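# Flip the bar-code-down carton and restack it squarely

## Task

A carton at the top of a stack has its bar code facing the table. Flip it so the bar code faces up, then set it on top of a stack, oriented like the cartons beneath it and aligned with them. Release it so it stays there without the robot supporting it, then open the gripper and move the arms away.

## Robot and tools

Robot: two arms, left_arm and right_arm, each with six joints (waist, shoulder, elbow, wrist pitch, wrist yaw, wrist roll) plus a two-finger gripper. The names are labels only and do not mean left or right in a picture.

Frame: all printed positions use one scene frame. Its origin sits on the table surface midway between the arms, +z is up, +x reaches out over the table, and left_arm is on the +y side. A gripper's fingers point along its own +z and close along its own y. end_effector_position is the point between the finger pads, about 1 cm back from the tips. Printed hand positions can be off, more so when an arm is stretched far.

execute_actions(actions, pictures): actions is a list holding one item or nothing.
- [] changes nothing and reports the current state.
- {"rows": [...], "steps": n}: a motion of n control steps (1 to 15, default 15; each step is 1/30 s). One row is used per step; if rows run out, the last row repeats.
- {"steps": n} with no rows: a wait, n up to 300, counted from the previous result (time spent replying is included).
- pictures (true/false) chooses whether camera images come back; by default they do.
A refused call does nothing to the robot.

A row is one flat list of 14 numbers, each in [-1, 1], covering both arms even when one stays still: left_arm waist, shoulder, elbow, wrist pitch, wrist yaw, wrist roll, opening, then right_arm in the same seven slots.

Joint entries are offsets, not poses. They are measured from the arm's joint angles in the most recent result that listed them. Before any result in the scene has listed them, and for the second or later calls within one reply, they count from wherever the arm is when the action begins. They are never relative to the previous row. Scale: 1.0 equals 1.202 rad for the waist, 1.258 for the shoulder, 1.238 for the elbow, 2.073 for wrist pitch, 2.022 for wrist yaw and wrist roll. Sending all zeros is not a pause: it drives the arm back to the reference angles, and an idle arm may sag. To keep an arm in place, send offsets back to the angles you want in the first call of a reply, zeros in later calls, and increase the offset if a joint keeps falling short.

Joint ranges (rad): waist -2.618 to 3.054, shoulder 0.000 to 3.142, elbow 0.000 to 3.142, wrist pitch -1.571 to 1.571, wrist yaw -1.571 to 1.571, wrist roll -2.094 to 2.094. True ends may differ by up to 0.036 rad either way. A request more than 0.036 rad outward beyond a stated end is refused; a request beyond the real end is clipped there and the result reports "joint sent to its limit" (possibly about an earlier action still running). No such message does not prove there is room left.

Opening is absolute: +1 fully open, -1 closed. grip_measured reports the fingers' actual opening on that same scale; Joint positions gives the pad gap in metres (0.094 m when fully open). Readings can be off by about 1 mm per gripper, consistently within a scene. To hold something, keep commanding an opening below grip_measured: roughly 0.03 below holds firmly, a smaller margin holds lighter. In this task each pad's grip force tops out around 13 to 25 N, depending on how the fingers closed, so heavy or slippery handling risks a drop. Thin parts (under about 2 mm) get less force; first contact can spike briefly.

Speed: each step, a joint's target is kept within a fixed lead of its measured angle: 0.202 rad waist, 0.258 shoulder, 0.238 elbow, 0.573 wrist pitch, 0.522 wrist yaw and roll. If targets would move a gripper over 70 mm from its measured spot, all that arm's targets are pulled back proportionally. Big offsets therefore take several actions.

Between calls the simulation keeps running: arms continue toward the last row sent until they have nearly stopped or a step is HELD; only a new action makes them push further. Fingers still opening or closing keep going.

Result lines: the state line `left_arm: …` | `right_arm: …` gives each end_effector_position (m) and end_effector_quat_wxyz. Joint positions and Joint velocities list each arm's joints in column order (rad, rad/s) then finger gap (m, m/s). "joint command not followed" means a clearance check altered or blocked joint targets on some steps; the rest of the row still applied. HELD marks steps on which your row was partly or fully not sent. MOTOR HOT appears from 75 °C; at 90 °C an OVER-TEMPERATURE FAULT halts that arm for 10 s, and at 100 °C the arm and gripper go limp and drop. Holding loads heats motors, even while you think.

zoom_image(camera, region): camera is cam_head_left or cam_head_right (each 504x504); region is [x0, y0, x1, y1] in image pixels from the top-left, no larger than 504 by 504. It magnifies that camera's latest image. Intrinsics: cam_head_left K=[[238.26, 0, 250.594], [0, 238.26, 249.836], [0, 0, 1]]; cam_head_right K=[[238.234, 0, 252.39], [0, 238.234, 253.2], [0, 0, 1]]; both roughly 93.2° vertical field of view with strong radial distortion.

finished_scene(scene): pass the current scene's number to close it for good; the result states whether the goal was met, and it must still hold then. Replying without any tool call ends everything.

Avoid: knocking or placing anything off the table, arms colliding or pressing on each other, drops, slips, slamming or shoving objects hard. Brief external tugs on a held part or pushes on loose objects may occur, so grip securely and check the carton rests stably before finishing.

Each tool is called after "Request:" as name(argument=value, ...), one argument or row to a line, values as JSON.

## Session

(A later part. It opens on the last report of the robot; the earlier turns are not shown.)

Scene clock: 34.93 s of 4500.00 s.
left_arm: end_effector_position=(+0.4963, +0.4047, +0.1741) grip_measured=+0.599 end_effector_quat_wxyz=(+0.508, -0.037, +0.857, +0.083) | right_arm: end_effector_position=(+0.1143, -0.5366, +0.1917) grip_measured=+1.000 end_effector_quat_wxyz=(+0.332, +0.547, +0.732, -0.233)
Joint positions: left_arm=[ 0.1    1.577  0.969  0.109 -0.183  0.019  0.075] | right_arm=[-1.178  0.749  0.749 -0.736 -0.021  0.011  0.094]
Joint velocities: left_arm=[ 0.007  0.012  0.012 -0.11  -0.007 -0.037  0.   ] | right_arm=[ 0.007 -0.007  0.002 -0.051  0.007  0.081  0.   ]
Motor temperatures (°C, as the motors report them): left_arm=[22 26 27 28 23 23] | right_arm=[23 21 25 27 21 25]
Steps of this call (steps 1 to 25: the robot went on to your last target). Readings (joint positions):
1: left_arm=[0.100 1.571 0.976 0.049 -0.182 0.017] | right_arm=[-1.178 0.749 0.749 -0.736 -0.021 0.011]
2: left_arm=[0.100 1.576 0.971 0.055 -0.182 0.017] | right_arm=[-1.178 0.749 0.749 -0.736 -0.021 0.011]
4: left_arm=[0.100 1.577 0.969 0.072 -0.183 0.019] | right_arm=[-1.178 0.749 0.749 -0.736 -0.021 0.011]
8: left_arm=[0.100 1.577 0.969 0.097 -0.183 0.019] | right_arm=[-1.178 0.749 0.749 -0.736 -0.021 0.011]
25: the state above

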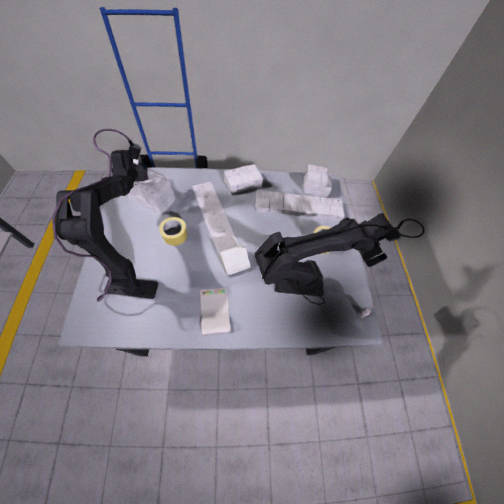

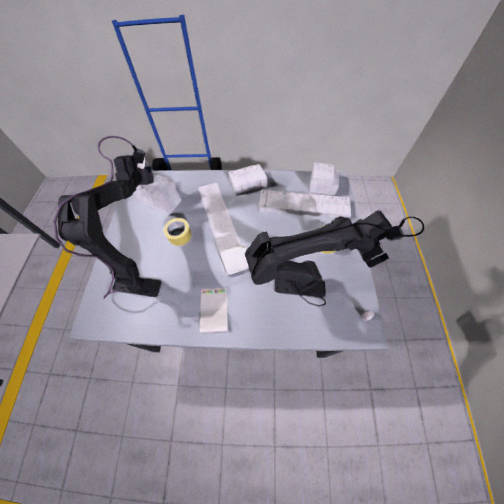

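Request:
execute_actions(
  actions=[
    {"rows":[[0,0,0,-0.01,0,0,0.6,0,0,0,0,0,0,1],[0,0,0,-0.01,0,0,0.4,0,0,0,0,0,0,1],[0,0,0,-0.01,0,0,0.2,0,0,0,0,0,0,1],[0,0,0,-0.01,0,0,0.1,0,0,0,0,0,0,1],[0,0,0,-0.01,0,0,0,0,0,0,0,0,0,1],[0,0,0,-0.01,0,0,-0.1,0,0,0,0,0,0,1],[0,0,0,-0.01,0,0,-0.2,0,0,0,0,0,0,1],[0,0,0,-0.01,0,0,-0.3,0,0,0,0,0,0,1],[0,0,0,-0.01,0,0,-0.4,0,0,0,0,0,0,1],[0,0,0,-0.01,0,0,-0.5,0,0,0,0,0,0,1]]},
  ],
  pictures=false,
)

Request:
execute_actions(
  actions=[
    {"steps":15},
  ],
  pictures=false,
)

Scene clock: 36.40 s of 4500.00 s.
left_arm: end_effector_position=(+0.4930, +0.4047, +0.1683) grip_measured=-0.311 end_effector_quat_wxyz=(+0.496, -0.036, +0.864, +0.083) | right_arm: end_effector_position=(+0.1143, -0.5366, +0.1917) grip_measured=+1.000 end_effector_quat_wxyz=(+0.332, +0.547, +0.732, -0.233)
Joint positions: left_arm=[ 0.1    1.577  0.969  0.082 -0.183  0.019  0.032] | right_arm=[-1.178  0.749  0.749 -0.736 -0.021  0.011  0.094]
Joint velocities: left_arm=[ 0.007 -0.002  0.012 -0.022  0.081 -0.081 -0.   ] | right_arm=[ 0.007  0.012 -0.007 -0.11  -0.037 -0.007  0.   ]
Motor temperatures (°C, as the motors report them): left_arm=[22 26 27 29 23 23] | right_arm=[23 21 25 28 21 25]
Steps of this call (steps 1 to 15: the robot went on to your last target; steps 16 to 29: nothing new was sent; steps 30 to 44: all 15 steps of this action). Readings (joint positions):
30: left_arm=[0.100 1.577 0.969 0.106 -0.183 0.019] | right_arm=[-1.178 0.749 0.749 -0.736 -0.021 0.011]
31: left_arm=[0.100 1.577 0.969 0.102 -0.183 0.019] | right_arm=[-1.178 0.749 0.749 -0.736 -0.021 0.011]
33: left_arm=[0.100 1.577 0.969 0.092 -0.183 0.019] | right_arm=[-1.178 0.749 0.749 -0.736 -0.021 0.011]
37: left_arm=[0.100 1.577 0.969 0.083 -0.183 0.019] | right_arm=[-1.178 0.749 0.749 -0.736 -0.021 0.011]
44: the state above

Scene clock: 36.90 s of 4500.00 s.
left_arm: end_effector_position=(+0.4930, +0.4047, +0.1683) grip_measured=-0.311 end_effector_quat_wxyz=(+0.496, -0.036, +0.864, +0.083) | right_arm: end_effector_position=(+0.1143, -0.5366, +0.1917) grip_measured=+1.000 end_effector_quat_wxyz=(+0.332, +0.547, +0.732, -0.233)
Joint positions: left_arm=[ 0.1    1.577  0.969  0.082 -0.183  0.019  0.032] | right_arm=[-1.178  0.749  0.749 -0.736 -0.021  0.011  0.094]
Joint velocities: left_arm=[-0.022 -0.012  0.017  0.066 -0.037  0.007  0.   ] | right_arm=[-0.012  0.012 -0.007  0.081 -0.022 -0.051  0.   ]
Motor temperatures (°C, as the motors report them): left_arm=[22 26 27 29 23 23] | right_arm=[23 21 25 28 21 25]
Steps of this call (steps 1 to 15: the robot went on to your last target). Readings (joint positions):
1: left_arm=[0.100 1.577 0.969 0.082 -0.183 0.019] | right_arm=[-1.178 0.749 0.749 -0.736 -0.021 0.011]
2: left_arm=[0.100 1.577 0.969 0.082 -0.183 0.019] | right_arm=[-1.178 0.749 0.749 -0.736 -0.021 0.011]
4: left_arm=[0.100 1.577 0.969 0.082 -0.183 0.019] | right_arm=[-1.178 0.749 0.749 -0.736 -0.021 0.011]
8: left_arm=[0.100 1.577 0.969 0.082 -0.183 0.019] | right_arm=[-1.178 0.749 0.749 -0.736 -0.021 0.011]
15: the state above
All arms were judged still, so your last target was given up. Only a new action makes them travel on or press farther. Fingers that are still opening or closing keep moving.

Request:
execute_actions(
  actions=[
    {"rows":[[0,-0.03,0.02,0.02,0,0,-0.4,0,0,0,0,0,0,1],[0,-0.05,0.02,0.03,0,0,-0.4,0,0,0,0,0,0,1],[0,-0.07,0.02,0.05,0,0,-0.4,0,0,0,0,0,0,1],[0,-0.1,0.02,0.07,0,0,-0.4,0,0,0,0,0,0,1],[0,-0.13,0.02,0.09,0,0,-0.4,0,0,0,0,0,0,1],[0,-0.16,0.02,0.11,0,0,-0.4,0,0,0,0,0,0,1],[0,-0.19,0.02,0.13,0,0,-0.4,0,0,0,0,0,0,1],[0,-0.22,0.02,0.13,0,0,-0.4,0,0,0,0,0,0,1],[0,-0.22,0.02,0.13,0,0,-0.4,0,0,0,0,0,0,1],[0,-0.22,0.02,0.13,0,0,-0.4,0,0,0,0,0,0,1],[0,-0.22,0.02,0.13,0,0,-0.4,0,0,0,0,0,0,1],[-0.1,-0.22,0.02,0.13,0.1,-0.1,-0.4,0,0,0,0,0,0,1],[-0.5,-0.22,0.02,0.13,0.3,-0.79,-0.4,0,0,0,0,0,0,1]]},
  ],
  pictures=false,
)

Request:
execute_actions(
  actions=[
    {"steps":60},
  ],
)

Request:
zoom_image(
  camera="cam_head_left",
  region=[130, 110, 270, 230],
)

Scene clock: 39.17 s of 4500.00 s.
left_arm: end_effector_position=(+0.4794, +0.3421, +0.3102) grip_measured=-0.312 end_effector_quat_wxyz=(+0.658, -0.039, +0.750, -0.059) | right_arm: end_effector_position=(+0.1143, -0.5366, +0.1917) grip_measured=+1.000 end_effector_quat_wxyz=(+0.332, +0.547, +0.732, -0.233)
Joint positions: left_arm=[ 0.014  1.343  0.969  0.246 -0.052 -0.149  0.032] | right_arm=[-1.178  0.749  0.749 -0.736 -0.021  0.011  0.094]
Joint velocities: left_arm=[-0.984 -0.076 -0.012  0.271  1.473 -1.502 -0.001] | right_arm=[ 0.002 -0.007 -0.007  0.007 -0.051  0.051  0.   ]
Motor temperatures (°C, as the motors report them): left_arm=[22 26 27 29 23 23] | right_arm=[23 21 26 28 21 25]
Steps of this call (steps 1 to 53: nothing new was sent; steps 54 to 68: all 15 steps of this action). Readings (joint positions):
54: left_arm=[0.100 1.577 0.969 0.082 -0.183 0.019] | right_arm=[-1.178 0.749 0.749 -0.736 -0.021 0.011]
55: left_arm=[0.100 1.574 0.969 0.083 -0.183 0.019] | right_arm=[-1.178 0.749 0.749 -0.736 -0.021 0.011]
57: left_arm=[0.100 1.557 0.969 0.086 -0.183 0.019] | right_arm=[-1.178 0.749 0.749 -0.736 -0.021 0.011]
61: left_arm=[0.100 1.473 0.969 0.132 -0.183 0.019] | right_arm=[-1.178 0.749 0.749 -0.736 -0.021 0.011]
68: the state above

Scene clock: 41.17 s of 4500.00 s.
left_arm: end_effector_position=(+0.3451, +0.0600, +0.3234) grip_measured=-0.312 end_effector_quat_wxyz=(+0.166, -0.213, +0.701, -0.660) | right_arm: end_effector_position=(+0.1143, -0.5366, +0.1917) grip_measured=+1.000 end_effector_quat_wxyz=(+0.332, +0.547, +0.732, -0.233)
Joint positions: left_arm=[-0.509  1.343  0.969  0.293  0.416 -1.587  0.032] | right_arm=[-1.178  0.749  0.749 -0.736 -0.021  0.011  0.094]
Joint velocities: left_arm=[ 0.007 -0.007 -0.032 -0.037 -0.066  0.051 -0.   ] | right_arm=[ 0.007 -0.007  0.007  0.007  0.022 -0.007  0.   ]
Motor temperatures (°C, as the motors report them): left_arm=[22 26 28 29 23 23] | right_arm=[23 21 26 28 21 25]
Steps of this call (steps 1 to 60: the robot went on to your last target). Readings (joint positions):
1: left_arm=[-0.023 1.343 0.969 0.253 -0.004 -0.202] | right_arm=[-1.178 0.749 0.749 -0.736 -0.021 0.011]
2: left_arm=[-0.061 1.343 0.969 0.256 0.040 -0.257] | right_arm=[-1.178 0.749 0.749 -0.736 -0.021 0.011]
4: left_arm=[-0.143 1.343 0.969 0.257 0.120 -0.373] | right_arm=[-1.178 0.749 0.749 -0.736 -0.021 0.011]
8: left_arm=[-0.325 1.343 0.969 0.261 0.240 -0.631] | right_arm=[-1.178 0.749 0.749 -0.736 -0.021 0.011]
60: the state above
All arms were judged still, so your last target was given up. Only a new action makes them travel on or press farther. Fingers that are still opening or closing keep moving.

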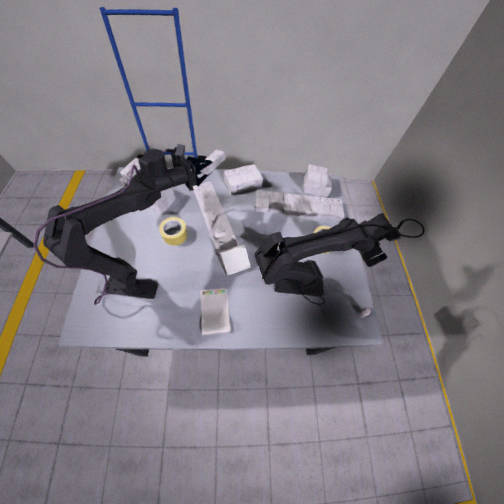

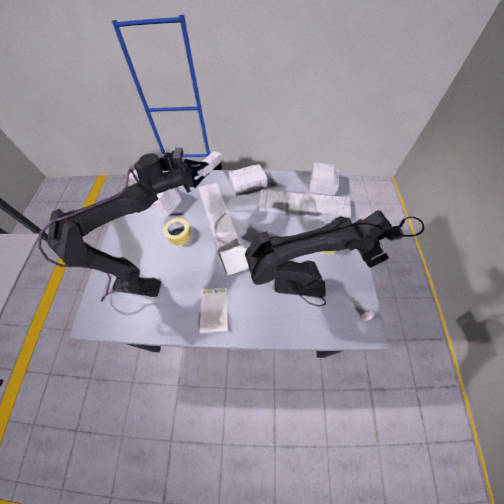

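Region (130, 110, 270, 230) of cam_head_left's 504x504 image, scaled by 3.600, with more detail than that image has; it fills the top 432 rows of this view, and the rest is white.

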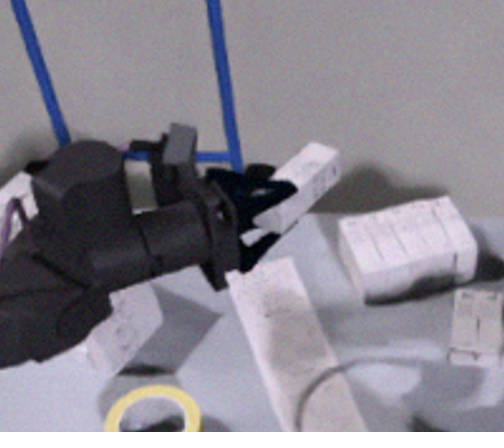

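Request:
execute_actions(
  actions=[
    {"rows":[[0,-0.03,0.02,0.06,0,0,-0.4,1,0.27,0,0.55,0.01,0.77,0.6]]},
  ],
  pictures=false,
)

Request:
execute_actions(
  actions=[
    {"steps":40},
  ],
  pictures=false,
)

Request:
execute_actions(
  actions=[
    {"rows":[[0,0,0,0,0,0,-0.4,0.66,0,0,0,0,0,0.6]]},
  ],
  pictures=false,
)

Request:
execute_actions(
  actions=[
    {"steps":35},
  ],
)

Request:
zoom_image(
  camera="cam_head_left",
  region=[160, 120, 290, 230],
)

Request:
zoom_image(
  camera="cam_head_right",
  region=[160, 120, 290, 230],
)

Scene clock: 43.60 s of 4500.00 s.
left_arm: end_effector_position=(+0.3457, +0.0596, +0.3385) grip_measured=-0.312 end_effector_quat_wxyz=(+0.178, -0.201, +0.683, -0.679) | right_arm: end_effector_position=(+0.3744, -0.4986, +0.2983) grip_measured=+0.603 end_effector_quat_wxyz=(+0.642, +0.542, +0.515, +0.169)
Joint positions: left_arm=[-0.509  1.343  0.969  0.358  0.416 -1.595  0.032] | right_arm=[-0.443  1.088  0.749  0.22   0.006  1.07   0.075]
Joint velocities: left_arm=[ 0.002  0.007  0.007 -0.037  0.007  0.007 -0.001] | right_arm=[ 1.878  0.012  0.007  1.194 -0.051  2.703  0.001]
Motor temperatures (°C, as the motors report them): left_arm=[22 26 28 30 23 23] | right_arm=[23 21 26 28 21 25]
Steps of this call (steps 1 to 58: nothing new was sent; steps 59 to 73: all 15 steps of this action). Readings (joint positions):
59: left_arm=[-0.509 1.343 0.969 0.299 0.416 -1.588] | right_arm=[-1.157 0.766 0.749 -0.706 -0.010 0.062]
60: left_arm=[-0.509 1.343 0.969 0.307 0.416 -1.590] | right_arm=[-1.111 0.809 0.749 -0.632 -0.005 0.130]
62: left_arm=[-0.509 1.343 0.969 0.328 0.416 -1.592] | right_arm=[-1.015 0.925 0.749 -0.473 -0.002 0.265]
66: left_arm=[-0.509 1.343 0.969 0.349 0.416 -1.594] | right_arm=[-0.819 1.072 0.749 -0.184 0.001 0.538]
73: the state above

Scene clock: 44.93 s of 4500.00 s.
left_arm: end_effector_position=(+0.3457, +0.0596, +0.3388) grip_measured=-0.312 end_effector_quat_wxyz=(+0.178, -0.201, +0.683, -0.680) | right_arm: end_effector_position=(+0.4327, -0.3190, +0.3428) grip_measured=+0.603 end_effector_quat_wxyz=(+0.531, +0.498, +0.470, +0.498)
Joint positions: left_arm=[-0.509  1.343  0.969  0.359  0.416 -1.595  0.032] | right_arm=[ 0.029  1.088  0.749  0.4   -0.014  1.568  0.075]
Joint velocities: left_arm=[ 0.012  0.007 -0.007 -0.007 -0.022 -0.081 -0.   ] | right_arm=[-0.007  0.012 -0.022  0.007  0.022  0.051  0.001]
Motor temperatures (°C, as the motors report them): left_arm=[22 26 28 30 23 23] | right_arm=[23 21 26 28 21 25]
Steps of this call (steps 1 to 40: the robot went on to your last target). Readings (joint positions):
1: left_arm=[-0.509 1.343 0.969 0.359 0.416 -1.595] | right_arm=[-0.374 1.088 0.749 0.259 0.007 1.163]
2: left_arm=[-0.509 1.343 0.969 0.359 0.416 -1.595] | right_arm=[-0.301 1.088 0.749 0.290 0.007 1.244]
4: left_arm=[-0.509 1.343 0.969 0.359 0.416 -1.595] | right_arm=[-0.154 1.088 0.749 0.334 0.005 1.361]
8: left_arm=[-0.509 1.343 0.969 0.359 0.416 -1.595] | right_arm=[0.027 1.088 0.749 0.376 -0.016 1.484]
40: the state above

Scene clock: 45.43 s of 4500.00 s.
left_arm: end_effector_position=(+0.3456, +0.0597, +0.3327) grip_measured=-0.312 end_effector_quat_wxyz=(+0.169, -0.209, +0.689, -0.673) | right_arm: end_effector_position=(+0.3302, -0.0257, +0.3428) grip_measured=+0.603 end_effector_quat_wxyz=(+0.292, +0.271, +0.629, +0.667)
Joint positions: left_arm=[-0.509  1.343  0.969  0.333  0.416 -1.603  0.032] | right_arm=[ 0.828  1.088  0.749  0.4   -0.028  1.568  0.075]
Joint velocities: left_arm=[-0.012  0.002 -0.017  0.007 -0.066 -0.051 -0.   ] | right_arm=[-0.002  0.012 -0.002  0.022  0.022  0.081 -0.002]
Motor temperatures (°C, as the motors report them): left_arm=[22 26 28 30 23 23] | right_arm=[23 21 26 28 21 25]
Steps of this call (steps 1 to 15: all 15 steps of this action). Readings (joint positions):
1: left_arm=[-0.509 1.343 0.969 0.357 0.416 -1.596] | right_arm=[0.055 1.088 0.749 0.400 0.005 1.568]
2: left_arm=[-0.509 1.343 0.969 0.354 0.416 -1.598] | right_arm=[0.114 1.088 0.749 0.400 0.014 1.568]
4: left_arm=[-0.509 1.343 0.969 0.346 0.416 -1.600] | right_arm=[0.260 1.088 0.749 0.400 0.008 1.568]
8: left_arm=[-0.509 1.343 0.969 0.337 0.416 -1.602] | right_arm=[0.556 1.088 0.749 0.400 -0.002 1.568]
15: the state above

Scene clock: 46.60 s of 4500.00 s.
left_arm: end_effector_position=(+0.3456, +0.0597, +0.3325) grip_measured=-0.312 end_effector_quat_wxyz=(+0.169, -0.210, +0.689, -0.673) | right_arm: end_effector_position=(+0.3303, -0.0258, +0.3428) grip_measured=+0.603 end_effector_quat_wxyz=(+0.292, +0.272, +0.629, +0.667)
Joint positions: left_arm=[-0.509  1.343  0.969  0.333  0.416 -1.604  0.032] | right_arm=[ 0.828  1.088  0.749  0.4   -0.027  1.568  0.075]
Joint velocities: left_arm=[-0.002 -0.012  0.002  0.051  0.022 -0.022 -0.001] | right_arm=[-0.007 -0.002 -0.002 -0.007 -0.007 -0.022  0.001]
Motor temperatures (°C, as the motors report them): left_arm=[22 26 28 30 23 23] | right_arm=[23 21 26 29 21 25]
Steps of this call (steps 1 to 15: the robot went on to your last target; steps 16 to 35: nothing new was sent). Readings (joint positions):
1: left_arm=[-0.509 1.343 0.969 0.333 0.416 -1.604] | right_arm=[0.828 1.088 0.749 0.400 -0.027 1.568]
2: left_arm=[-0.509 1.343 0.969 0.333 0.416 -1.604] | right_arm=[0.828 1.088 0.749 0.400 -0.027 1.568]
4: left_arm=[-0.509 1.343 0.969 0.333 0.416 -1.604] | right_arm=[0.828 1.088 0.749 0.400 -0.027 1.568]
8: left_arm=[-0.509 1.343 0.969 0.333 0.416 -1.604] | right_arm=[0.828 1.088 0.749 0.400 -0.027 1.568]
35: the state above
All arms were judged still, so your last target was given up. Only a new action makes them travel on or press farther. Fingers that are still opening or closing keep moving.

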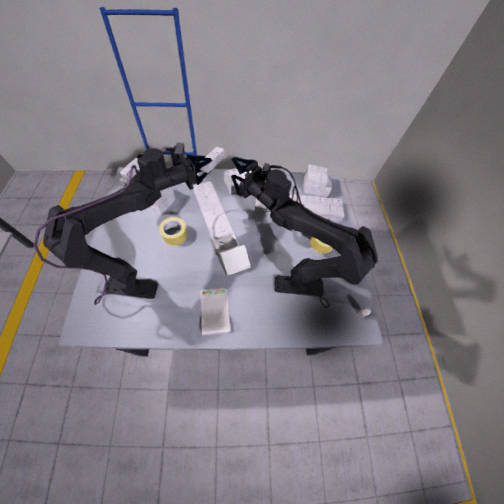

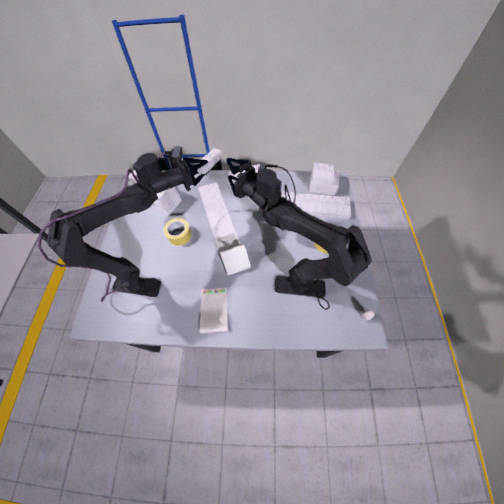

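Region (160, 120, 290, 230) of cam_head_left's 504x504 image, scaled by 3.877, with more detail than that image has; it fills the top 426 rows of this view, and the rest is white.

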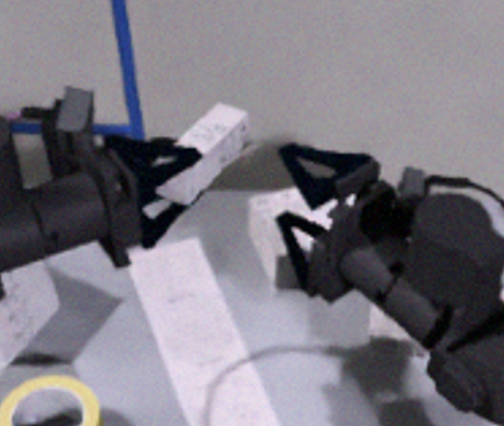

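Region (160, 120, 290, 230) of cam_head_right's 504x504 image, scaled by 3.877, with more detail than that image has; it fills the top 426 rows of this view, and the rest is white.

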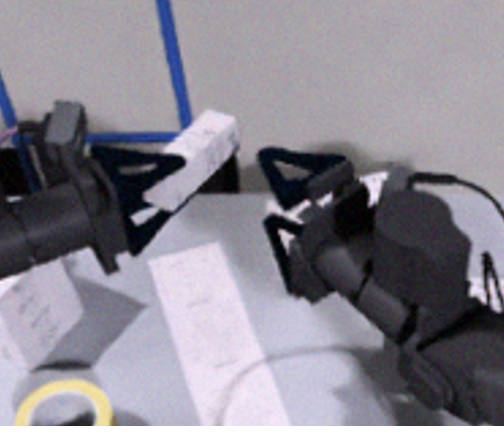

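Request:
execute_actions(
  actions=[
    {"rows":[[0,-0.02,0.02,0.045,0,0.02,-0.4,0,0.03,0.01,0,0,0,0.6],[0,-0.02,0.02,0.045,0,0.02,-0.4,0,0.05,0.03,0,0,0,0.6],[0,-0.02,0.02,0.045,0,0.02,-0.4,0,0.07,0.045,0,0,0,0.6],[0,-0.02,0.02,0.045,0,0.02,-0.4,0,0.09,0.06,0,0,0,0.6],[0,-0.02,0.02,0.045,0,0.02,-0.4,0,0.11,0.075,0.01,0,0,0.6],[0,-0.02,0.02,0.045,0,0.02,-0.4,0,0.13,0.09,0.01,0,0,0.6],[0,-0.02,0.02,0.045,0,0.02,-0.4,0,0.15,0.105,0.01,0,0,0.6],[0,-0.02,0.02,0.045,0,0.02,-0.4,0,0.17,0.12,0.016,0,0,0.6],[0,-0.02,0.02,0.045,0,0.02,-0.4,0,0.19,0.137,0.016,0,0,0.6],[0,-0.02,0.02,0.045,0,0.02,-0.4,0,0.21,0.152,0.016,0,0,0.6],[0,-0.02,0.02,0.045,0,0.02,-0.4,0,0.228,0.168,0.016,0,0,0.6]]},
  ],
  pictures=false,
)

Request:
execute_actions(
  actions=[
    {"steps":20},
  ],
)

Request:
zoom_image(
  camera="cam_head_left",
  region=[170, 125, 270, 205],
)

Request:
zoom_image(
  camera="cam_head_right",
  region=[170, 125, 270, 205],
)

Scene clock: 49.60 s of 4500.00 s.
left_arm: end_effector_position=(+0.3467, +0.0602, +0.3405) grip_measured=-0.312 end_effector_quat_wxyz=(+0.186, -0.197, +0.682, -0.680) | right_arm: end_effector_position=(+0.3802, +0.0183, +0.3228) grip_measured=+0.603 end_effector_quat_wxyz=(+0.280, +0.284, +0.654, +0.643)
Joint positions: left_arm=[-0.509  1.343  0.969  0.367  0.411 -1.582  0.032] | right_arm=[ 0.828  1.37   0.929  0.424 -0.027  1.569  0.075]
Joint velocities: left_arm=[ 0.002 -0.012 -0.002  0.037 -0.007 -0.007 -0.001] | right_arm=[-0.007 -0.012  0.002 -0.066 -0.022 -0.007  0.   ]
Motor temperatures (°C, as the motors report them): left_arm=[22 26 28 31 23 23] | right_arm=[23 21 26 29 21 25]
Steps of this call (steps 1 to 75: nothing new was sent; steps 76 to 90: all 15 steps of this action). Readings (joint positions):
76: left_arm=[-0.509 1.343 0.969 0.336 0.416 -1.600] | right_arm=[0.828 1.091 0.749 0.401 -0.027 1.568]
77: left_arm=[-0.509 1.343 0.969 0.340 0.416 -1.597] | right_arm=[0.828 1.099 0.752 0.403 -0.027 1.568]
79: left_arm=[-0.509 1.343 0.969 0.351 0.416 -1.591] | right_arm=[0.828 1.138 0.774 0.404 -0.027 1.568]
83: left_arm=[-0.509 1.343 0.969 0.363 0.416 -1.585] | right_arm=[0.828 1.249 0.842 0.411 -0.027 1.569]
90: the state above

Scene clock: 50.27 s of 4500.00 s.
left_arm: end_effector_position=(+0.3467, +0.0602, +0.3413) grip_measured=-0.312 end_effector_quat_wxyz=(+0.187, -0.196, +0.681, -0.681) | right_arm: end_effector_position=(+0.3802, +0.0183, +0.3238) grip_measured=+0.603 end_effector_quat_wxyz=(+0.280, +0.283, +0.653, +0.644)
Joint positions: left_arm=[-0.509  1.343  0.969  0.37   0.411 -1.581  0.032] | right_arm=[ 0.828  1.37   0.929  0.428 -0.027  1.569  0.075]
Joint velocities: left_arm=[-0.002 -0.002  0.002 -0.022 -0.095 -0.022 -0.001] | right_arm=[ 0.007  0.007 -0.027  0.022 -0.022  0.007 -0.001]
Motor temperatures (°C, as the motors report them): left_arm=[22 26 28 31 23 23] | right_arm=[23 22 26 29 21 25]
Steps of this call (steps 1 to 15: the robot went on to your last target; steps 16 to 20: nothing new was sent). Readings (joint positions):
1: left_arm=[-0.509 1.343 0.969 0.367 0.411 -1.582] | right_arm=[0.828 1.370 0.929 0.425 -0.027 1.569]
2: left_arm=[-0.509 1.343 0.969 0.368 0.411 -1.582] | right_arm=[0.828 1.370 0.929 0.426 -0.027 1.569]
4: left_arm=[-0.509 1.343 0.969 0.369 0.411 -1.582] | right_arm=[0.828 1.370 0.929 0.427 -0.027 1.569]
8: left_arm=[-0.509 1.343 0.969 0.370 0.411 -1.581] | right_arm=[0.828 1.370 0.929 0.428 -0.027 1.569]
20: the state above
All arms were judged still, so your last target was given up. Only a new action makes them travel on or press farther. Fingers that are still opening or closing keep moving.

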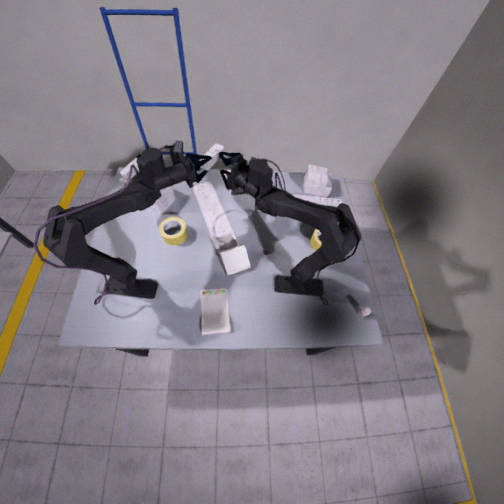

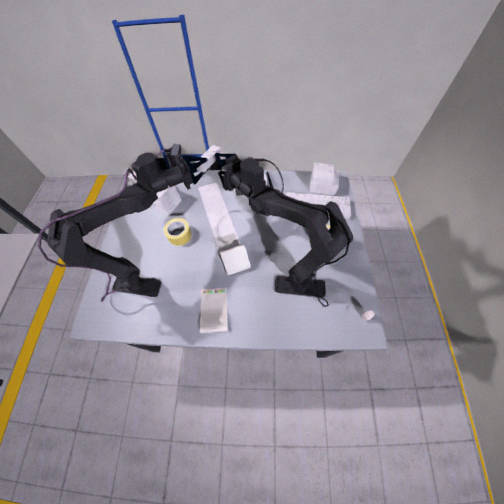

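Region (170, 125, 270, 205) of cam_head_left's 504x504 image, scaled by 5.040, with more detail than that image has; it fills the top 403 rows of this view, and the rest is white.

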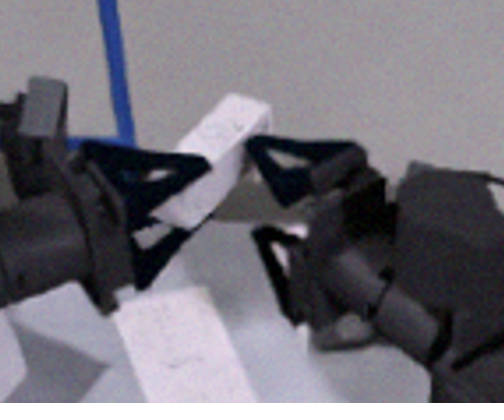

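Region (170, 125, 270, 205) of cam_head_right's 504x504 image, scaled by 5.040, with more detail than that image has; it fills the top 403 rows of this view, and the rest is white.

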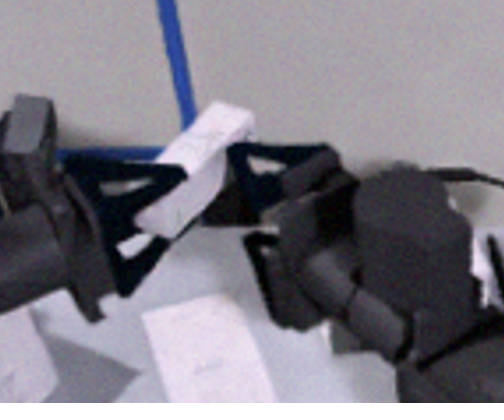

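Request:
execute_actions(
  actions=[
    {"rows":[[0,-0.02,0.02,0.025,0,0,-0.4,0,-0.04,0.02,-0.02,0,0,0.6],[0,-0.02,0.02,0.025,0,0,-0.4,0,-0.04,0.02,-0.02,0,0,0.6],[0,-0.02,0.02,0.025,0,0,-0.4,0,-0.04,0.02,-0.02,0,0,0.6],[0,-0.02,0.02,0.025,0,0,-0.4,0,-0.04,0.02,-0.02,0,0,0.6],[0,-0.02,0.02,0.025,0,0,-0.4,0,-0.04,0.06,-0.04,0,0,0.6],[0,-0.02,0.02,0.025,0,0,-0.4,0,-0.04,0.11,-0.065,0,0,0.6]]},
  ],
  pictures=false,
)

Request:
execute_actions(
  actions=[
    {"steps":15},
  ],
)

Request:
zoom_image(
  camera="cam_head_left",
  region=[170, 125, 270, 205],
)

Scene clock: 52.20 s of 4500.00 s.
left_arm: end_effector_position=(+0.3467, +0.0602, +0.3413) grip_measured=-0.312 end_effector_quat_wxyz=(+0.184, -0.198, +0.680, -0.681) | right_arm: end_effector_position=(+0.3746, +0.0133, +0.3838) grip_measured=+0.603 end_effector_quat_wxyz=(+0.292, +0.271, +0.626, +0.670)
Joint positions: left_arm=[-0.509  1.343  0.969  0.37   0.411 -1.589  0.032] | right_arm=[ 0.828  1.324  1.052  0.341 -0.027  1.57   0.075]
Joint velocities: left_arm=[ 0.007  0.012 -0.022 -0.022  0.007 -0.051 -0.001] | right_arm=[-0.022 -0.002  0.002 -0.168  0.007  0.007 -0.   ]
Motor temperatures (°C, as the motors report them): left_arm=[22 25 28 31 23 23] | right_arm=[23 22 27 29 21 25]
Steps of this call (steps 1 to 43: nothing new was sent; steps 44 to 58: all 15 steps of this action). Readings (joint positions):
44: left_arm=[-0.509 1.343 0.969 0.370 0.411 -1.583] | right_arm=[0.828 1.367 0.929 0.425 -0.027 1.569]
45: left_arm=[-0.509 1.343 0.969 0.370 0.411 -1.584] | right_arm=[0.828 1.361 0.929 0.418 -0.027 1.570]
47: left_arm=[-0.509 1.343 0.969 0.370 0.411 -1.586] | right_arm=[0.828 1.346 0.929 0.415 -0.027 1.570]
51: left_arm=[-0.509 1.343 0.969 0.370 0.411 -1.588] | right_arm=[0.828 1.339 1.011 0.352 -0.027 1.570]
58: the state above

Scene clock: 52.70 s of 4500.00 s.
left_arm: end_effector_position=(+0.3467, +0.0602, +0.3413) grip_measured=-0.312 end_effector_quat_wxyz=(+0.184, -0.199, +0.680, -0.682) | right_arm: end_effector_position=(+0.3748, +0.0135, +0.3792) grip_measured=+0.603 end_effector_quat_wxyz=(+0.289, +0.274, +0.632, +0.664)
Joint positions: left_arm=[-0.509  1.343  0.969  0.37   0.411 -1.59   0.032] | right_arm=[ 0.828  1.324  1.052  0.322 -0.027  1.57   0.075]
Joint velocities: left_arm=[ 0.002  0.007 -0.017 -0.007  0.051 -0.022 -0.001] | right_arm=[-0.012  0.002  0.007  0.007  0.007 -0.022  0.001]
Motor temperatures (°C, as the motors report them): left_arm=[22 25 28 31 23 23] | right_arm=[23 22 27 29 21 25]
Steps of this call (steps 1 to 15: the robot went on to your last target). Readings (joint positions):
1: left_arm=[-0.509 1.343 0.969 0.370 0.411 -1.589] | right_arm=[0.828 1.324 1.052 0.335 -0.027 1.570]
2: left_arm=[-0.509 1.343 0.969 0.370 0.411 -1.589] | right_arm=[0.828 1.324 1.052 0.332 -0.027 1.570]
4: left_arm=[-0.509 1.343 0.969 0.370 0.411 -1.589] | right_arm=[0.828 1.324 1.052 0.328 -0.027 1.570]
8: left_arm=[-0.509 1.343 0.969 0.370 0.411 -1.589] | right_arm=[0.828 1.324 1.052 0.324 -0.027 1.570]
15: the state above

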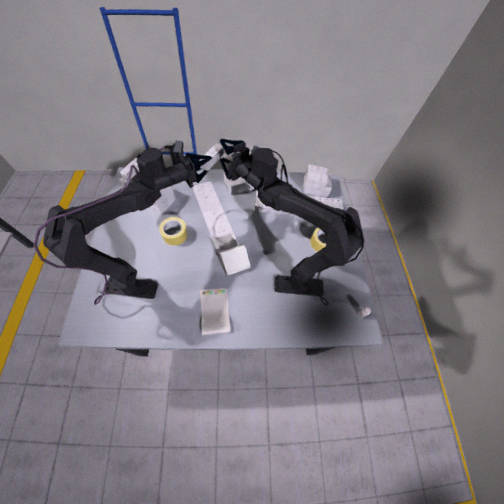

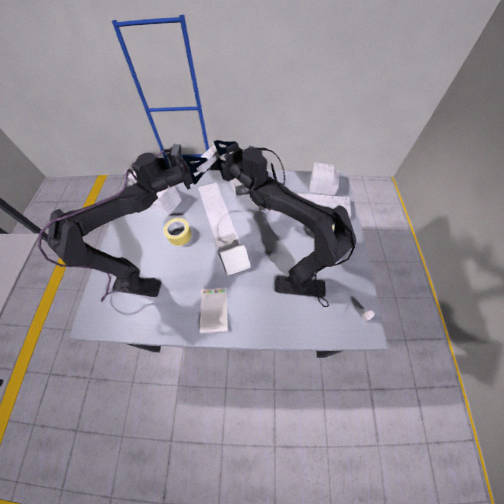

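Region (170, 125, 270, 205) of cam_head_left's 504x504 image, scaled by 5.040, with more detail than that image has; it fills the top 403 rows of this view, and the rest is white.

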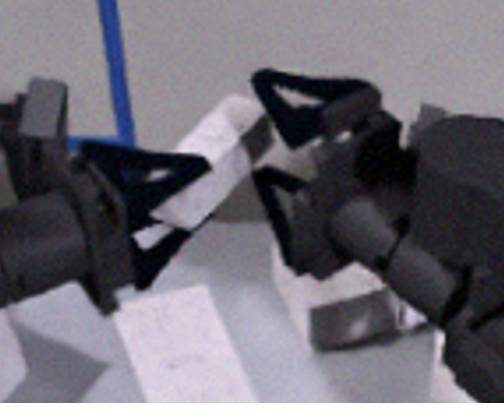

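Request:
execute_actions(
  actions=[
    {"rows":[[0,-0.02,0.02,0.025,0,0.004,-0.4,0,0.02,0.01,-0.02,0,0,0.9],[0,-0.02,0.02,0.025,0,0.004,-0.4,0,0.03,0.01,-0.02,0,0,0.9],[0,-0.02,0.02,0.025,0,0.004,-0.4,0,0.04,0.01,-0.02,0,0,0.9],[0,-0.02,0.02,0.025,0,0.004,-0.4,0,0.045,0.01,-0.01,0,0,0.9],[0,-0.02,0.02,0.025,0,0.004,-0.4,0,0.05,0.02,0,0,0,0.9],[0,-0.02,0.02,0.025,0,0.004,-0.4,0,0.06,0.03,0,0,0,0.9],[0,-0.02,0.02,0.025,0,0.004,-0.4,0,0.07,0.04,0,0,0,0.9],[0,-0.02,0.02,0.025,0,0.004,-0.4,0,0.08,0.05,0.01,0,0,0.9],[0,-0.02,0.02,0.025,0,0.004,-0.4,0,0.09,0.06,0.01,0,0,0.9],[0,-0.02,0.02,0.025,0,0.004,-0.4,0,0.1,0.068,0.01,0,0,0.9],[0,-0.02,0.02,0.025,0,0.004,-0.4,0,0.112,0.075,0.012,0,0,0.9]]},
  ],
  pictures=false,
)

Request:
execute_actions(
  actions=[
    {"steps":15},
  ],
)

Request:
zoom_image(
  camera="cam_head_left",
  region=[170, 125, 270, 205],
)

Scene clock: 54.83 s of 4500.00 s.
left_arm: end_effector_position=(+0.3467, +0.0602, +0.3413) grip_measured=-0.312 end_effector_quat_wxyz=(+0.184, -0.199, +0.680, -0.682) | right_arm: end_effector_position=(+0.4002, +0.0360, +0.3544) grip_measured=+0.898 end_effector_quat_wxyz=(+0.281, +0.283, +0.650, +0.647)
Joint positions: left_arm=[-0.509  1.343  0.969  0.37   0.411 -1.59   0.032] | right_arm=[ 0.828  1.458  1.118  0.335 -0.027  1.571  0.089]
Joint velocities: left_arm=[ 0.017  0.002 -0.002  0.037 -0.037 -0.007  0.   ] | right_arm=[-0.007  0.002 -0.022  0.066  0.007  0.007  0.   ]
Motor temperatures (°C, as the motors report them): left_arm=[22 25 29 31 23 23] | right_arm=[23 22 27 30 21 25]
Steps of this call (steps 1 to 15: the robot went on to your last target; steps 16 to 49: nothing new was sent; steps 50 to 64: all 15 steps of this action). Readings (joint positions):
50: left_arm=[-0.509 1.343 0.969 0.370 0.411 -1.590] | right_arm=[0.828 1.325 1.052 0.321 -0.027 1.570]
51: left_arm=[-0.509 1.343 0.969 0.370 0.411 -1.590] | right_arm=[0.828 1.328 1.052 0.321 -0.027 1.570]
53: left_arm=[-0.509 1.343 0.969 0.370 0.411 -1.590] | right_arm=[0.828 1.343 1.052 0.321 -0.027 1.570]
57: left_arm=[-0.509 1.343 0.969 0.370 0.411 -1.590] | right_arm=[0.828 1.394 1.066 0.321 -0.027 1.571]
64: the state above

Scene clock: 55.33 s of 4500.00 s.
left_arm: end_effector_position=(+0.3467, +0.0602, +0.3413) grip_measured=-0.312 end_effector_quat_wxyz=(+0.184, -0.199, +0.680, -0.682) | right_arm: end_effector_position=(+0.4003, +0.0360, +0.3572) grip_measured=+0.898 end_effector_quat_wxyz=(+0.282, +0.281, +0.647, +0.650)
Joint positions: left_arm=[-0.509  1.343  0.969  0.37   0.411 -1.59   0.032] | right_arm=[ 0.828  1.458  1.12   0.343 -0.027  1.571  0.089]
Joint velocities: left_arm=[ 0.007 -0.002 -0.002 -0.037  0.007 -0.037  0.   ] | right_arm=[ 0.022  0.002 -0.017 -0.022  0.037 -0.007 -0.001]
Motor temperatures (°C, as the motors report them): left_arm=[22 25 29 31 23 23] | right_arm=[23 22 27 30 21 25]
Steps of this call (steps 1 to 15: the robot went on to your last target). Readings (joint positions):
1: left_arm=[-0.509 1.343 0.969 0.370 0.411 -1.590] | right_arm=[0.828 1.458 1.118 0.336 -0.027 1.571]
2: left_arm=[-0.509 1.343 0.969 0.370 0.411 -1.590] | right_arm=[0.828 1.458 1.118 0.337 -0.027 1.571]
4: left_arm=[-0.509 1.343 0.969 0.370 0.411 -1.590] | right_arm=[0.828 1.458 1.119 0.340 -0.027 1.571]
8: left_arm=[-0.509 1.343 0.969 0.370 0.411 -1.590] | right_arm=[0.828 1.458 1.120 0.342 -0.027 1.571]
15: the state above
All arms were judged still, so your last target was given up. Only a new action makes them travel on or press farther. Fingers that are still opening or closing keep moving.

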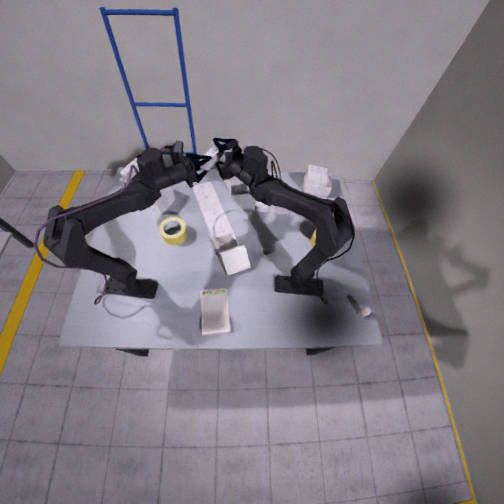

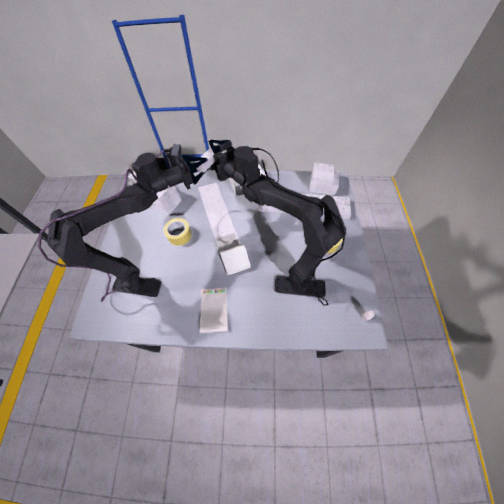

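Region (170, 125, 270, 205) of cam_head_left's 504x504 image, scaled by 5.040, with more detail than that image has; it fills the top 403 rows of this view, and the rest is white.

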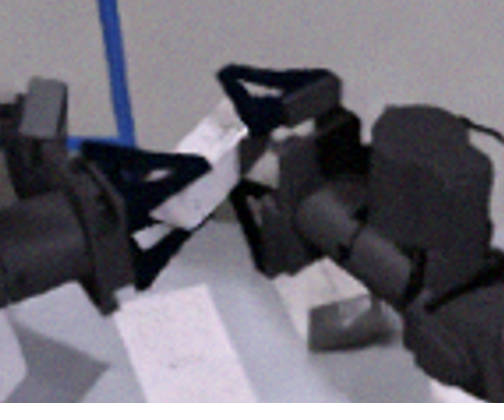

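Request:
execute_actions(
  actions=[
    {"rows":[[0,-0.02,0.02,0.025,0,0.004,-0.4,0.025,0,0.02,0,0,0,0.6],[0,-0.02,0.02,0.025,0,0.004,-0.4,0.025,0,0.02,0,0,0,0.4],[0,-0.02,0.02,0.025,0,0.004,-0.4,0.025,0,0.02,0,0,0,0.2],[0,-0.02,0.02,0.025,0,0.004,-0.4,0.025,0,0.02,0,0,0,0.0]]},
  ],
)

Request:
zoom_image(
  camera="cam_head_left",
  region=[170, 125, 270, 205],
)

Scene clock: 56.60 s of 4500.00 s.
left_arm: end_effector_position=(+0.3467, +0.0602, +0.3413) grip_measured=-0.312 end_effector_quat_wxyz=(+0.184, -0.199, +0.680, -0.682) | right_arm: end_effector_position=(+0.3920, +0.0449, +0.3572) grip_measured=+0.003 end_effector_quat_wxyz=(+0.274, +0.273, +0.650, +0.653)
Joint positions: left_arm=[-0.509  1.343  0.969  0.37   0.411 -1.59   0.032] | right_arm=[ 0.853  1.458  1.12   0.343 -0.026  1.571  0.047]
Joint velocities: left_arm=[-0.012  0.002 -0.017 -0.095 -0.037  0.022  0.   ] | right_arm=[ 0.007 -0.012 -0.017 -0.022  0.007  0.022 -0.   ]
Motor temperatures (°C, as the motors report them): left_arm=[22 25 29 32 23 23] | right_arm=[23 22 27 30 21 25]
Steps of this call (steps 1 to 23: nothing new was sent; steps 24 to 38: all 15 steps of this action). Readings (joint positions):
24: left_arm=[-0.509 1.343 0.969 0.370 0.411 -1.590] | right_arm=[0.830 1.458 1.120 0.343 -0.027 1.571]
25: left_arm=[-0.509 1.343 0.969 0.370 0.411 -1.590] | right_arm=[0.835 1.458 1.120 0.343 -0.026 1.571]
27: left_arm=[-0.509 1.343 0.969 0.370 0.411 -1.590] | right_arm=[0.846 1.458 1.120 0.343 -0.026 1.571]
31: left_arm=[-0.509 1.343 0.969 0.370 0.411 -1.590] | right_arm=[0.853 1.458 1.120 0.343 -0.026 1.571]
38: the state above

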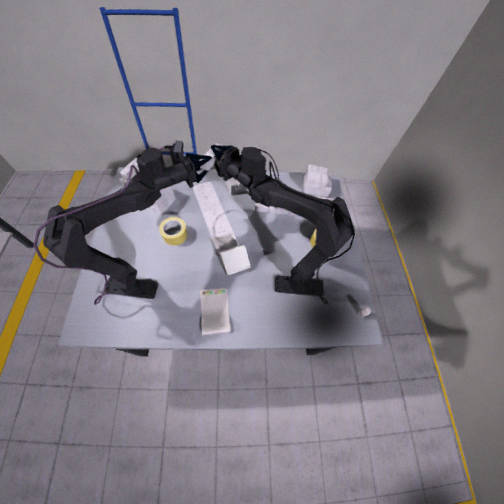

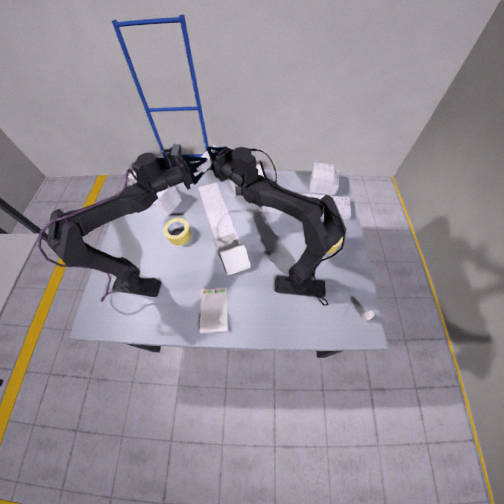

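Region (170, 125, 270, 205) of cam_head_left's 504x504 image, scaled by 5.040, with more detail than that image has; it fills the top 403 rows of this view, and the rest is white.

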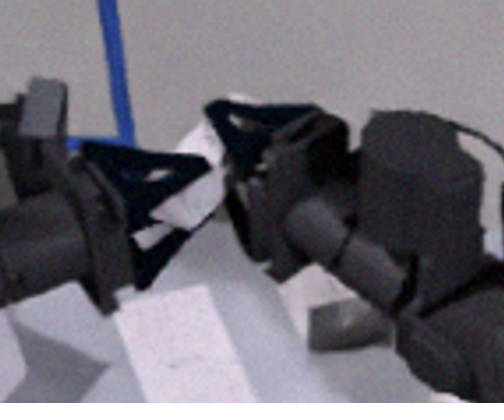

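Request:
execute_actions(
  actions=[
    {"rows":[[0,-0.02,0.02,0.025,0,0.004,-0.4,0,0,0.02,0,0,0,-0.1],[0,-0.02,0.02,0.025,0,0.004,-0.4,0,0,0.02,0,0,0,-0.2],[0,-0.02,0.02,0.025,0,0.004,-0.4,0,0,0.02,0,0,0,-0.3],[0,-0.02,0.02,0.025,0,0.004,-0.4,0,0,0.02,0,0,0,-0.42]]},
  ],
)

Request:
zoom_image(
  camera="cam_head_left",
  region=[170, 125, 270, 205],
)

Scene clock: 57.87 s of 4500.00 s.
left_arm: end_effector_position=(+0.3467, +0.0602, +0.3437) grip_measured=-0.312 end_effector_quat_wxyz=(+0.186, -0.196, +0.677, -0.684) | right_arm: end_effector_position=(+0.3920, +0.0449, +0.3568) grip_measured=-0.297 end_effector_quat_wxyz=(+0.274, +0.273, +0.651, +0.653)
Joint positions: left_arm=[-0.509  1.343  0.969  0.38   0.411 -1.59   0.032] | right_arm=[ 0.853  1.458  1.12   0.341 -0.026  1.57   0.033]
Joint velocities: left_arm=[-0.012  0.007  0.002 -0.081 -0.022  0.051  0.   ] | right_arm=[ 0.002  0.002 -0.012 -0.066 -0.007  0.022  0.001]
Motor temperatures (°C, as the motors report them): left_arm=[22 25 29 32 23 23] | right_arm=[23 22 27 30 21 25]
Steps of this call (steps 1 to 15: the robot went on to your last target; steps 16 to 23: nothing new was sent; steps 24 to 38: all 15 steps of this action). Readings (joint positions):
24: left_arm=[-0.509 1.343 0.969 0.370 0.411 -1.590] | right_arm=[0.853 1.458 1.120 0.343 -0.026 1.571]
25: left_arm=[-0.509 1.343 0.969 0.370 0.411 -1.590] | right_arm=[0.853 1.458 1.120 0.343 -0.026 1.571]
27: left_arm=[-0.509 1.343 0.969 0.378 0.411 -1.590] | right_arm=[0.853 1.458 1.120 0.341 -0.026 1.571]
31: left_arm=[-0.509 1.343 0.969 0.380 0.411 -1.590] | right_arm=[0.853 1.458 1.120 0.341 -0.026 1.570]
38: the state above

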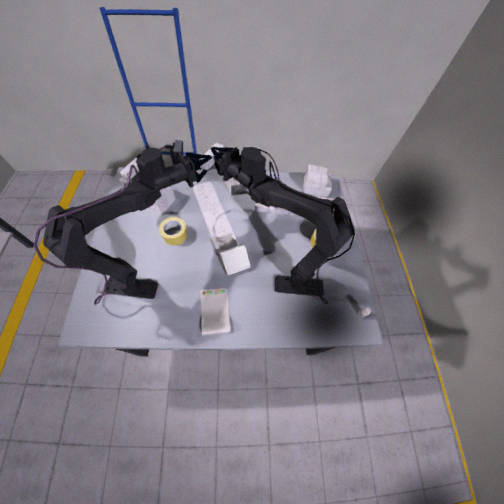

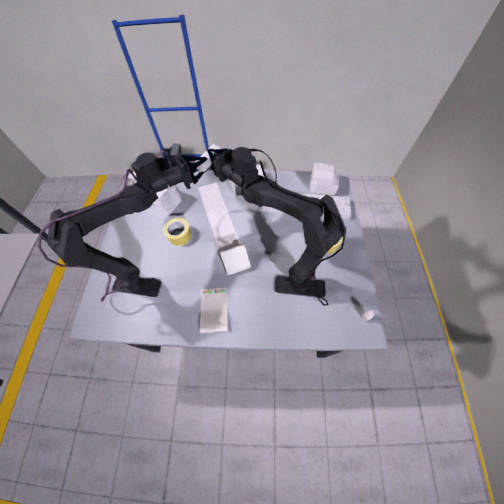

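Region (170, 125, 270, 205) of cam_head_left's 504x504 image, scaled by 5.040, with more detail than that image has; it fills the top 403 rows of this view, and the rest is white.

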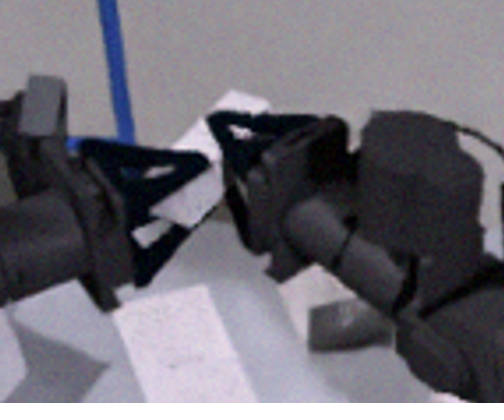

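Request:
execute_actions(
  actions=[
    {"rows":[[0,-0.02,0.02,0.02,0,0,0.7,0,0,0.02,0,0,0,-0.42],[0,-0.02,0.02,0.02,0,0,0.7,0,0,0.02,0,0,0,-0.42],[0,-0.02,0.02,0.02,0,0,0.7,0,0,0.02,0,0,0,-0.42],[0,-0.02,0.02,0.02,0,0,0.7,0,0,0.02,0,0,0,-0.42],[0,-0.02,0.02,0.02,0,0,0.7,0,0,0.02,0,0,0,-0.42],[0,-0.02,0.02,0.02,0,0,0.7,0,0,0.02,0,0,0,-0.42],[0.01,-0.06,-0.02,0.02,0,0,0.7,0,0,0.02,0,0,0,-0.42],[0.02,-0.09,-0.04,0.02,0,0,0.7,0,0,0.02,0,0,0,-0.42],[0.03,-0.12,-0.06,0.02,0,0,0.7,0,0,0.02,0,0,0,-0.42],[0.04,-0.15,-0.08,0.02,0,0,0.7,0,0,0.02,0,0,0,-0.42],[0.05,-0.18,-0.1,0.02,0,0,0.7,0,0,0.02,0,0,0,-0.42],[0.06,-0.21,-0.12,0.02,0,0,0.7,0,0,0.02,0,0,0,-0.42],[0.07,-0.24,-0.14,0.01,0,0,0.7,0,0,0.02,0,0,0,-0.42],[0.08,-0.27,-0.16,0.01,0,0,0.7,0,0,0.02,0,0,0,-0.42],[0.09,-0.3,-0.18,0.01,0,0,0.7,0,0,0.02,0,0,0,-0.42]]},
  ],
  pictures=false,
)

Request:
execute_actions(
  actions=[
    {"steps":10},
  ],
  pictures=false,
)

Request:
execute_actions(
  actions=[
    {"rows":[[0.7,-0.3,-0.2,0,-0.2,0.78,0.7,-0.3,0,0.02,-0.6,0.013,-0.777,-0.42]]},
  ],
  pictures=false,
)

Request:
execute_actions(
  actions=[
    {"steps":40},
  ],
)

Request:
zoom_image(
  camera="cam_head_left",
  region=[200, 130, 340, 260],
)

Scene clock: 61.27 s of 4500.00 s.
left_arm: end_effector_position=(+0.3115, +0.1224, +0.3702) grip_measured=+0.698 end_effector_quat_wxyz=(-0.236, +0.200, -0.638, +0.705) | right_arm: end_effector_position=(+0.3920, +0.0449, +0.3568) grip_measured=-0.297 end_effector_quat_wxyz=(+0.274, +0.273, +0.651, +0.653)
Joint positions: left_arm=[-0.428  1.059  0.796  0.38   0.411 -1.598  0.08 ] | right_arm=[ 0.853  1.458  1.12   0.341 -0.026  1.57   0.033]
Joint velocities: left_arm=[ 0.339 -1.238 -0.613 -0.022  0.022  0.022  0.001] | right_arm=[ 0.007 -0.002  0.002  0.022  0.037 -0.066  0.002]
Motor temperatures (°C, as the motors report them): left_arm=[22 25 29 32 23 23] | right_arm=[23 23 28 30 21 25]
Steps of this call (steps 1 to 15: the robot went on to your last target; steps 16 to 87: nothing new was sent; steps 88 to 102: all 15 steps of this action). Readings (joint positions):
88: left_arm=[-0.509 1.343 0.969 0.381 0.411 -1.591] | right_arm=[0.853 1.458 1.120 0.341 -0.026 1.570]
89: left_arm=[-0.509 1.343 0.969 0.381 0.411 -1.592] | right_arm=[0.853 1.458 1.120 0.341 -0.026 1.570]
91: left_arm=[-0.509 1.343 0.969 0.381 0.411 -1.594] | right_arm=[0.853 1.458 1.120 0.341 -0.026 1.570]
95: left_arm=[-0.507 1.325 0.954 0.381 0.411 -1.596] | right_arm=[0.853 1.458 1.120 0.341 -0.026 1.570]
102: the state above

Scene clock: 61.60 s of 4500.00 s.
left_arm: end_effector_position=(+0.2988, +0.1377, +0.3794) grip_measured=+0.698 end_effector_quat_wxyz=(-0.253, +0.195, -0.623, +0.714) | right_arm: end_effector_position=(+0.3920, +0.0449, +0.3568) grip_measured=-0.297 end_effector_quat_wxyz=(+0.274, +0.273, +0.651, +0.653)
Joint positions: left_arm=[-0.409  0.976  0.754  0.385  0.411 -1.598  0.08 ] | right_arm=[ 0.853  1.458  1.12   0.341 -0.026  1.57   0.033]
Joint velocities: left_arm=[-0.012 -0.002 -0.061 -0.051 -0.037 -0.007 -0.001] | right_arm=[-0.012 -0.012 -0.022 -0.066 -0.037 -0.022 -0.   ]
Motor temperatures (°C, as the motors report them): left_arm=[22 25 29 32 23 23] | right_arm=[23 23 28 30 21 25]
Steps of this call (steps 1 to 10: the robot went on to your last target). Readings (joint positions):
1: left_arm=[-0.418 1.022 0.778 0.380 0.411 -1.598] | right_arm=[0.853 1.458 1.120 0.341 -0.026 1.570]
2: left_arm=[-0.411 0.995 0.768 0.380 0.411 -1.598] | right_arm=[0.853 1.458 1.120 0.341 -0.026 1.570]
4: left_arm=[-0.409 0.977 0.764 0.384 0.411 -1.598] | right_arm=[0.853 1.458 1.120 0.341 -0.026 1.570]
8: left_arm=[-0.409 0.976 0.757 0.385 0.411 -1.598] | right_arm=[0.853 1.458 1.120 0.341 -0.026 1.570]
10: the state above

Scene clock: 62.10 s of 4500.00 s.
left_arm: end_effector_position=(+0.3044, +0.4644, +0.3667) grip_measured=+0.700 end_effector_quat_wxyz=(+0.791, -0.188, +0.582, -0.005) | right_arm: end_effector_position=(+0.3889, -0.1465, +0.1530) grip_measured=-0.297 end_effector_quat_wxyz=(+0.261, +0.077, +0.952, +0.137)
Joint positions: left_arm=[ 0.423  0.616  0.507  0.363  0.013 -0.322  0.08 ] | right_arm=[ 0.492  1.456  1.126 -0.642 -0.007  0.552  0.033]
Joint velocities: left_arm=[ 0.198  0.017 -0.007  0.037 -0.037  2.    -0.001] | right_arm=[-0.017  0.017 -0.012 -1.941  0.007 -2.762 -0.   ]
Motor temperatures (°C, as the motors report them): left_arm=[22 25 29 32 23 23] | right_arm=[23 23 28 30 21 25]
Steps of this call (steps 1 to 15: all 15 steps of this action). Readings (joint positions):
1: left_arm=[-0.394 0.959 0.731 0.391 0.390 -1.549] | right_arm=[0.841 1.458 1.123 0.309 -0.034 1.528]
2: left_arm=[-0.353 0.913 0.682 0.392 0.346 -1.482] | right_arm=[0.818 1.456 1.126 0.257 -0.039 1.471]
4: left_arm=[-0.242 0.795 0.583 0.371 0.252 -1.337] | right_arm=[0.745 1.456 1.126 0.146 -0.039 1.361]
8: left_arm=[0.038 0.633 0.507 0.349 0.111 -0.971] | right_arm=[0.585 1.456 1.126 -0.102 -0.029 1.127]
15: the state above

Scene clock: 63.43 s of 4500.00 s.
left_arm: end_effector_position=(+0.3039, +0.4658, +0.3667) grip_measured=+0.700 end_effector_quat_wxyz=(+0.783, -0.101, +0.603, +0.115) | right_arm: end_effector_position=(+0.3392, -0.1668, +0.1253) grip_measured=-0.297 end_effector_quat_wxyz=(+0.173, -0.188, +0.966, +0.038)
Joint positions: left_arm=[ 0.427  0.616  0.507  0.363  0.011 -0.023  0.08 ] | right_arm=[ 0.492  1.456  1.126 -0.885 -0.007  0.006  0.033]
Joint velocities: left_arm=[-0.002  0.007  0.002  0.022 -0.066 -0.037 -0.   ] | right_arm=[ 0.012  0.007  0.017  0.007  0.037  0.022 -0.001]
Motor temperatures (°C, as the motors report them): left_arm=[22 25 29 32 23 23] | right_arm=[23 23 28 30 21 25]
Steps of this call (steps 1 to 40: the robot went on to your last target). Readings (joint positions):
1: left_arm=[0.426 0.616 0.507 0.363 0.011 -0.262] | right_arm=[0.492 1.456 1.126 -0.698 -0.007 0.454]
2: left_arm=[0.427 0.616 0.507 0.363 0.011 -0.215] | right_arm=[0.492 1.456 1.126 -0.742 -0.007 0.366]
4: left_arm=[0.427 0.616 0.507 0.363 0.011 -0.146] | right_arm=[0.492 1.456 1.126 -0.800 -0.007 0.236]
8: left_arm=[0.427 0.616 0.507 0.363 0.011 -0.073] | right_arm=[0.492 1.456 1.126 -0.855 -0.007 0.099]
40: the state above

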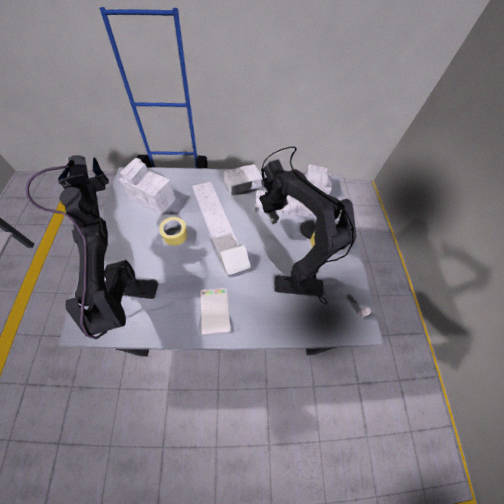

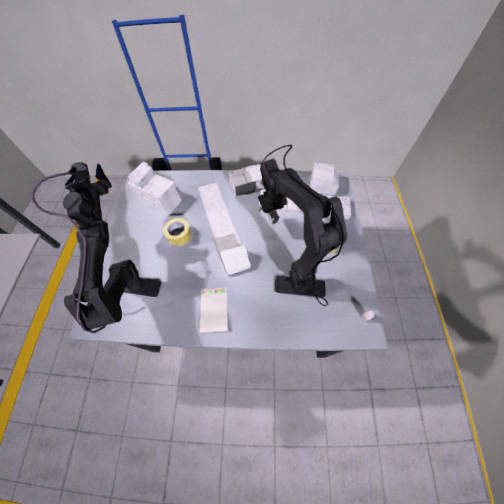

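Region (200, 130, 340, 260) of cam_head_left's 504x504 image, scaled by 3.600, with more detail than that image has; it fills the top 468 rows of this view, and the rest is white.

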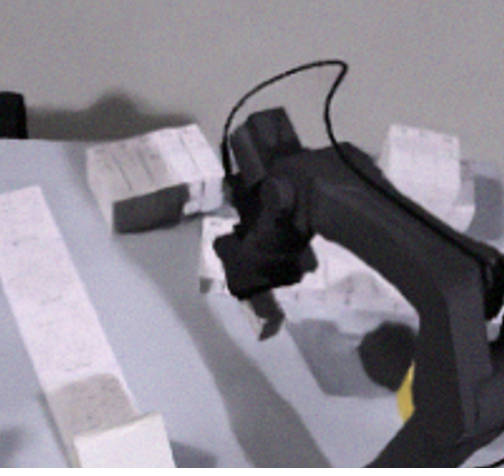

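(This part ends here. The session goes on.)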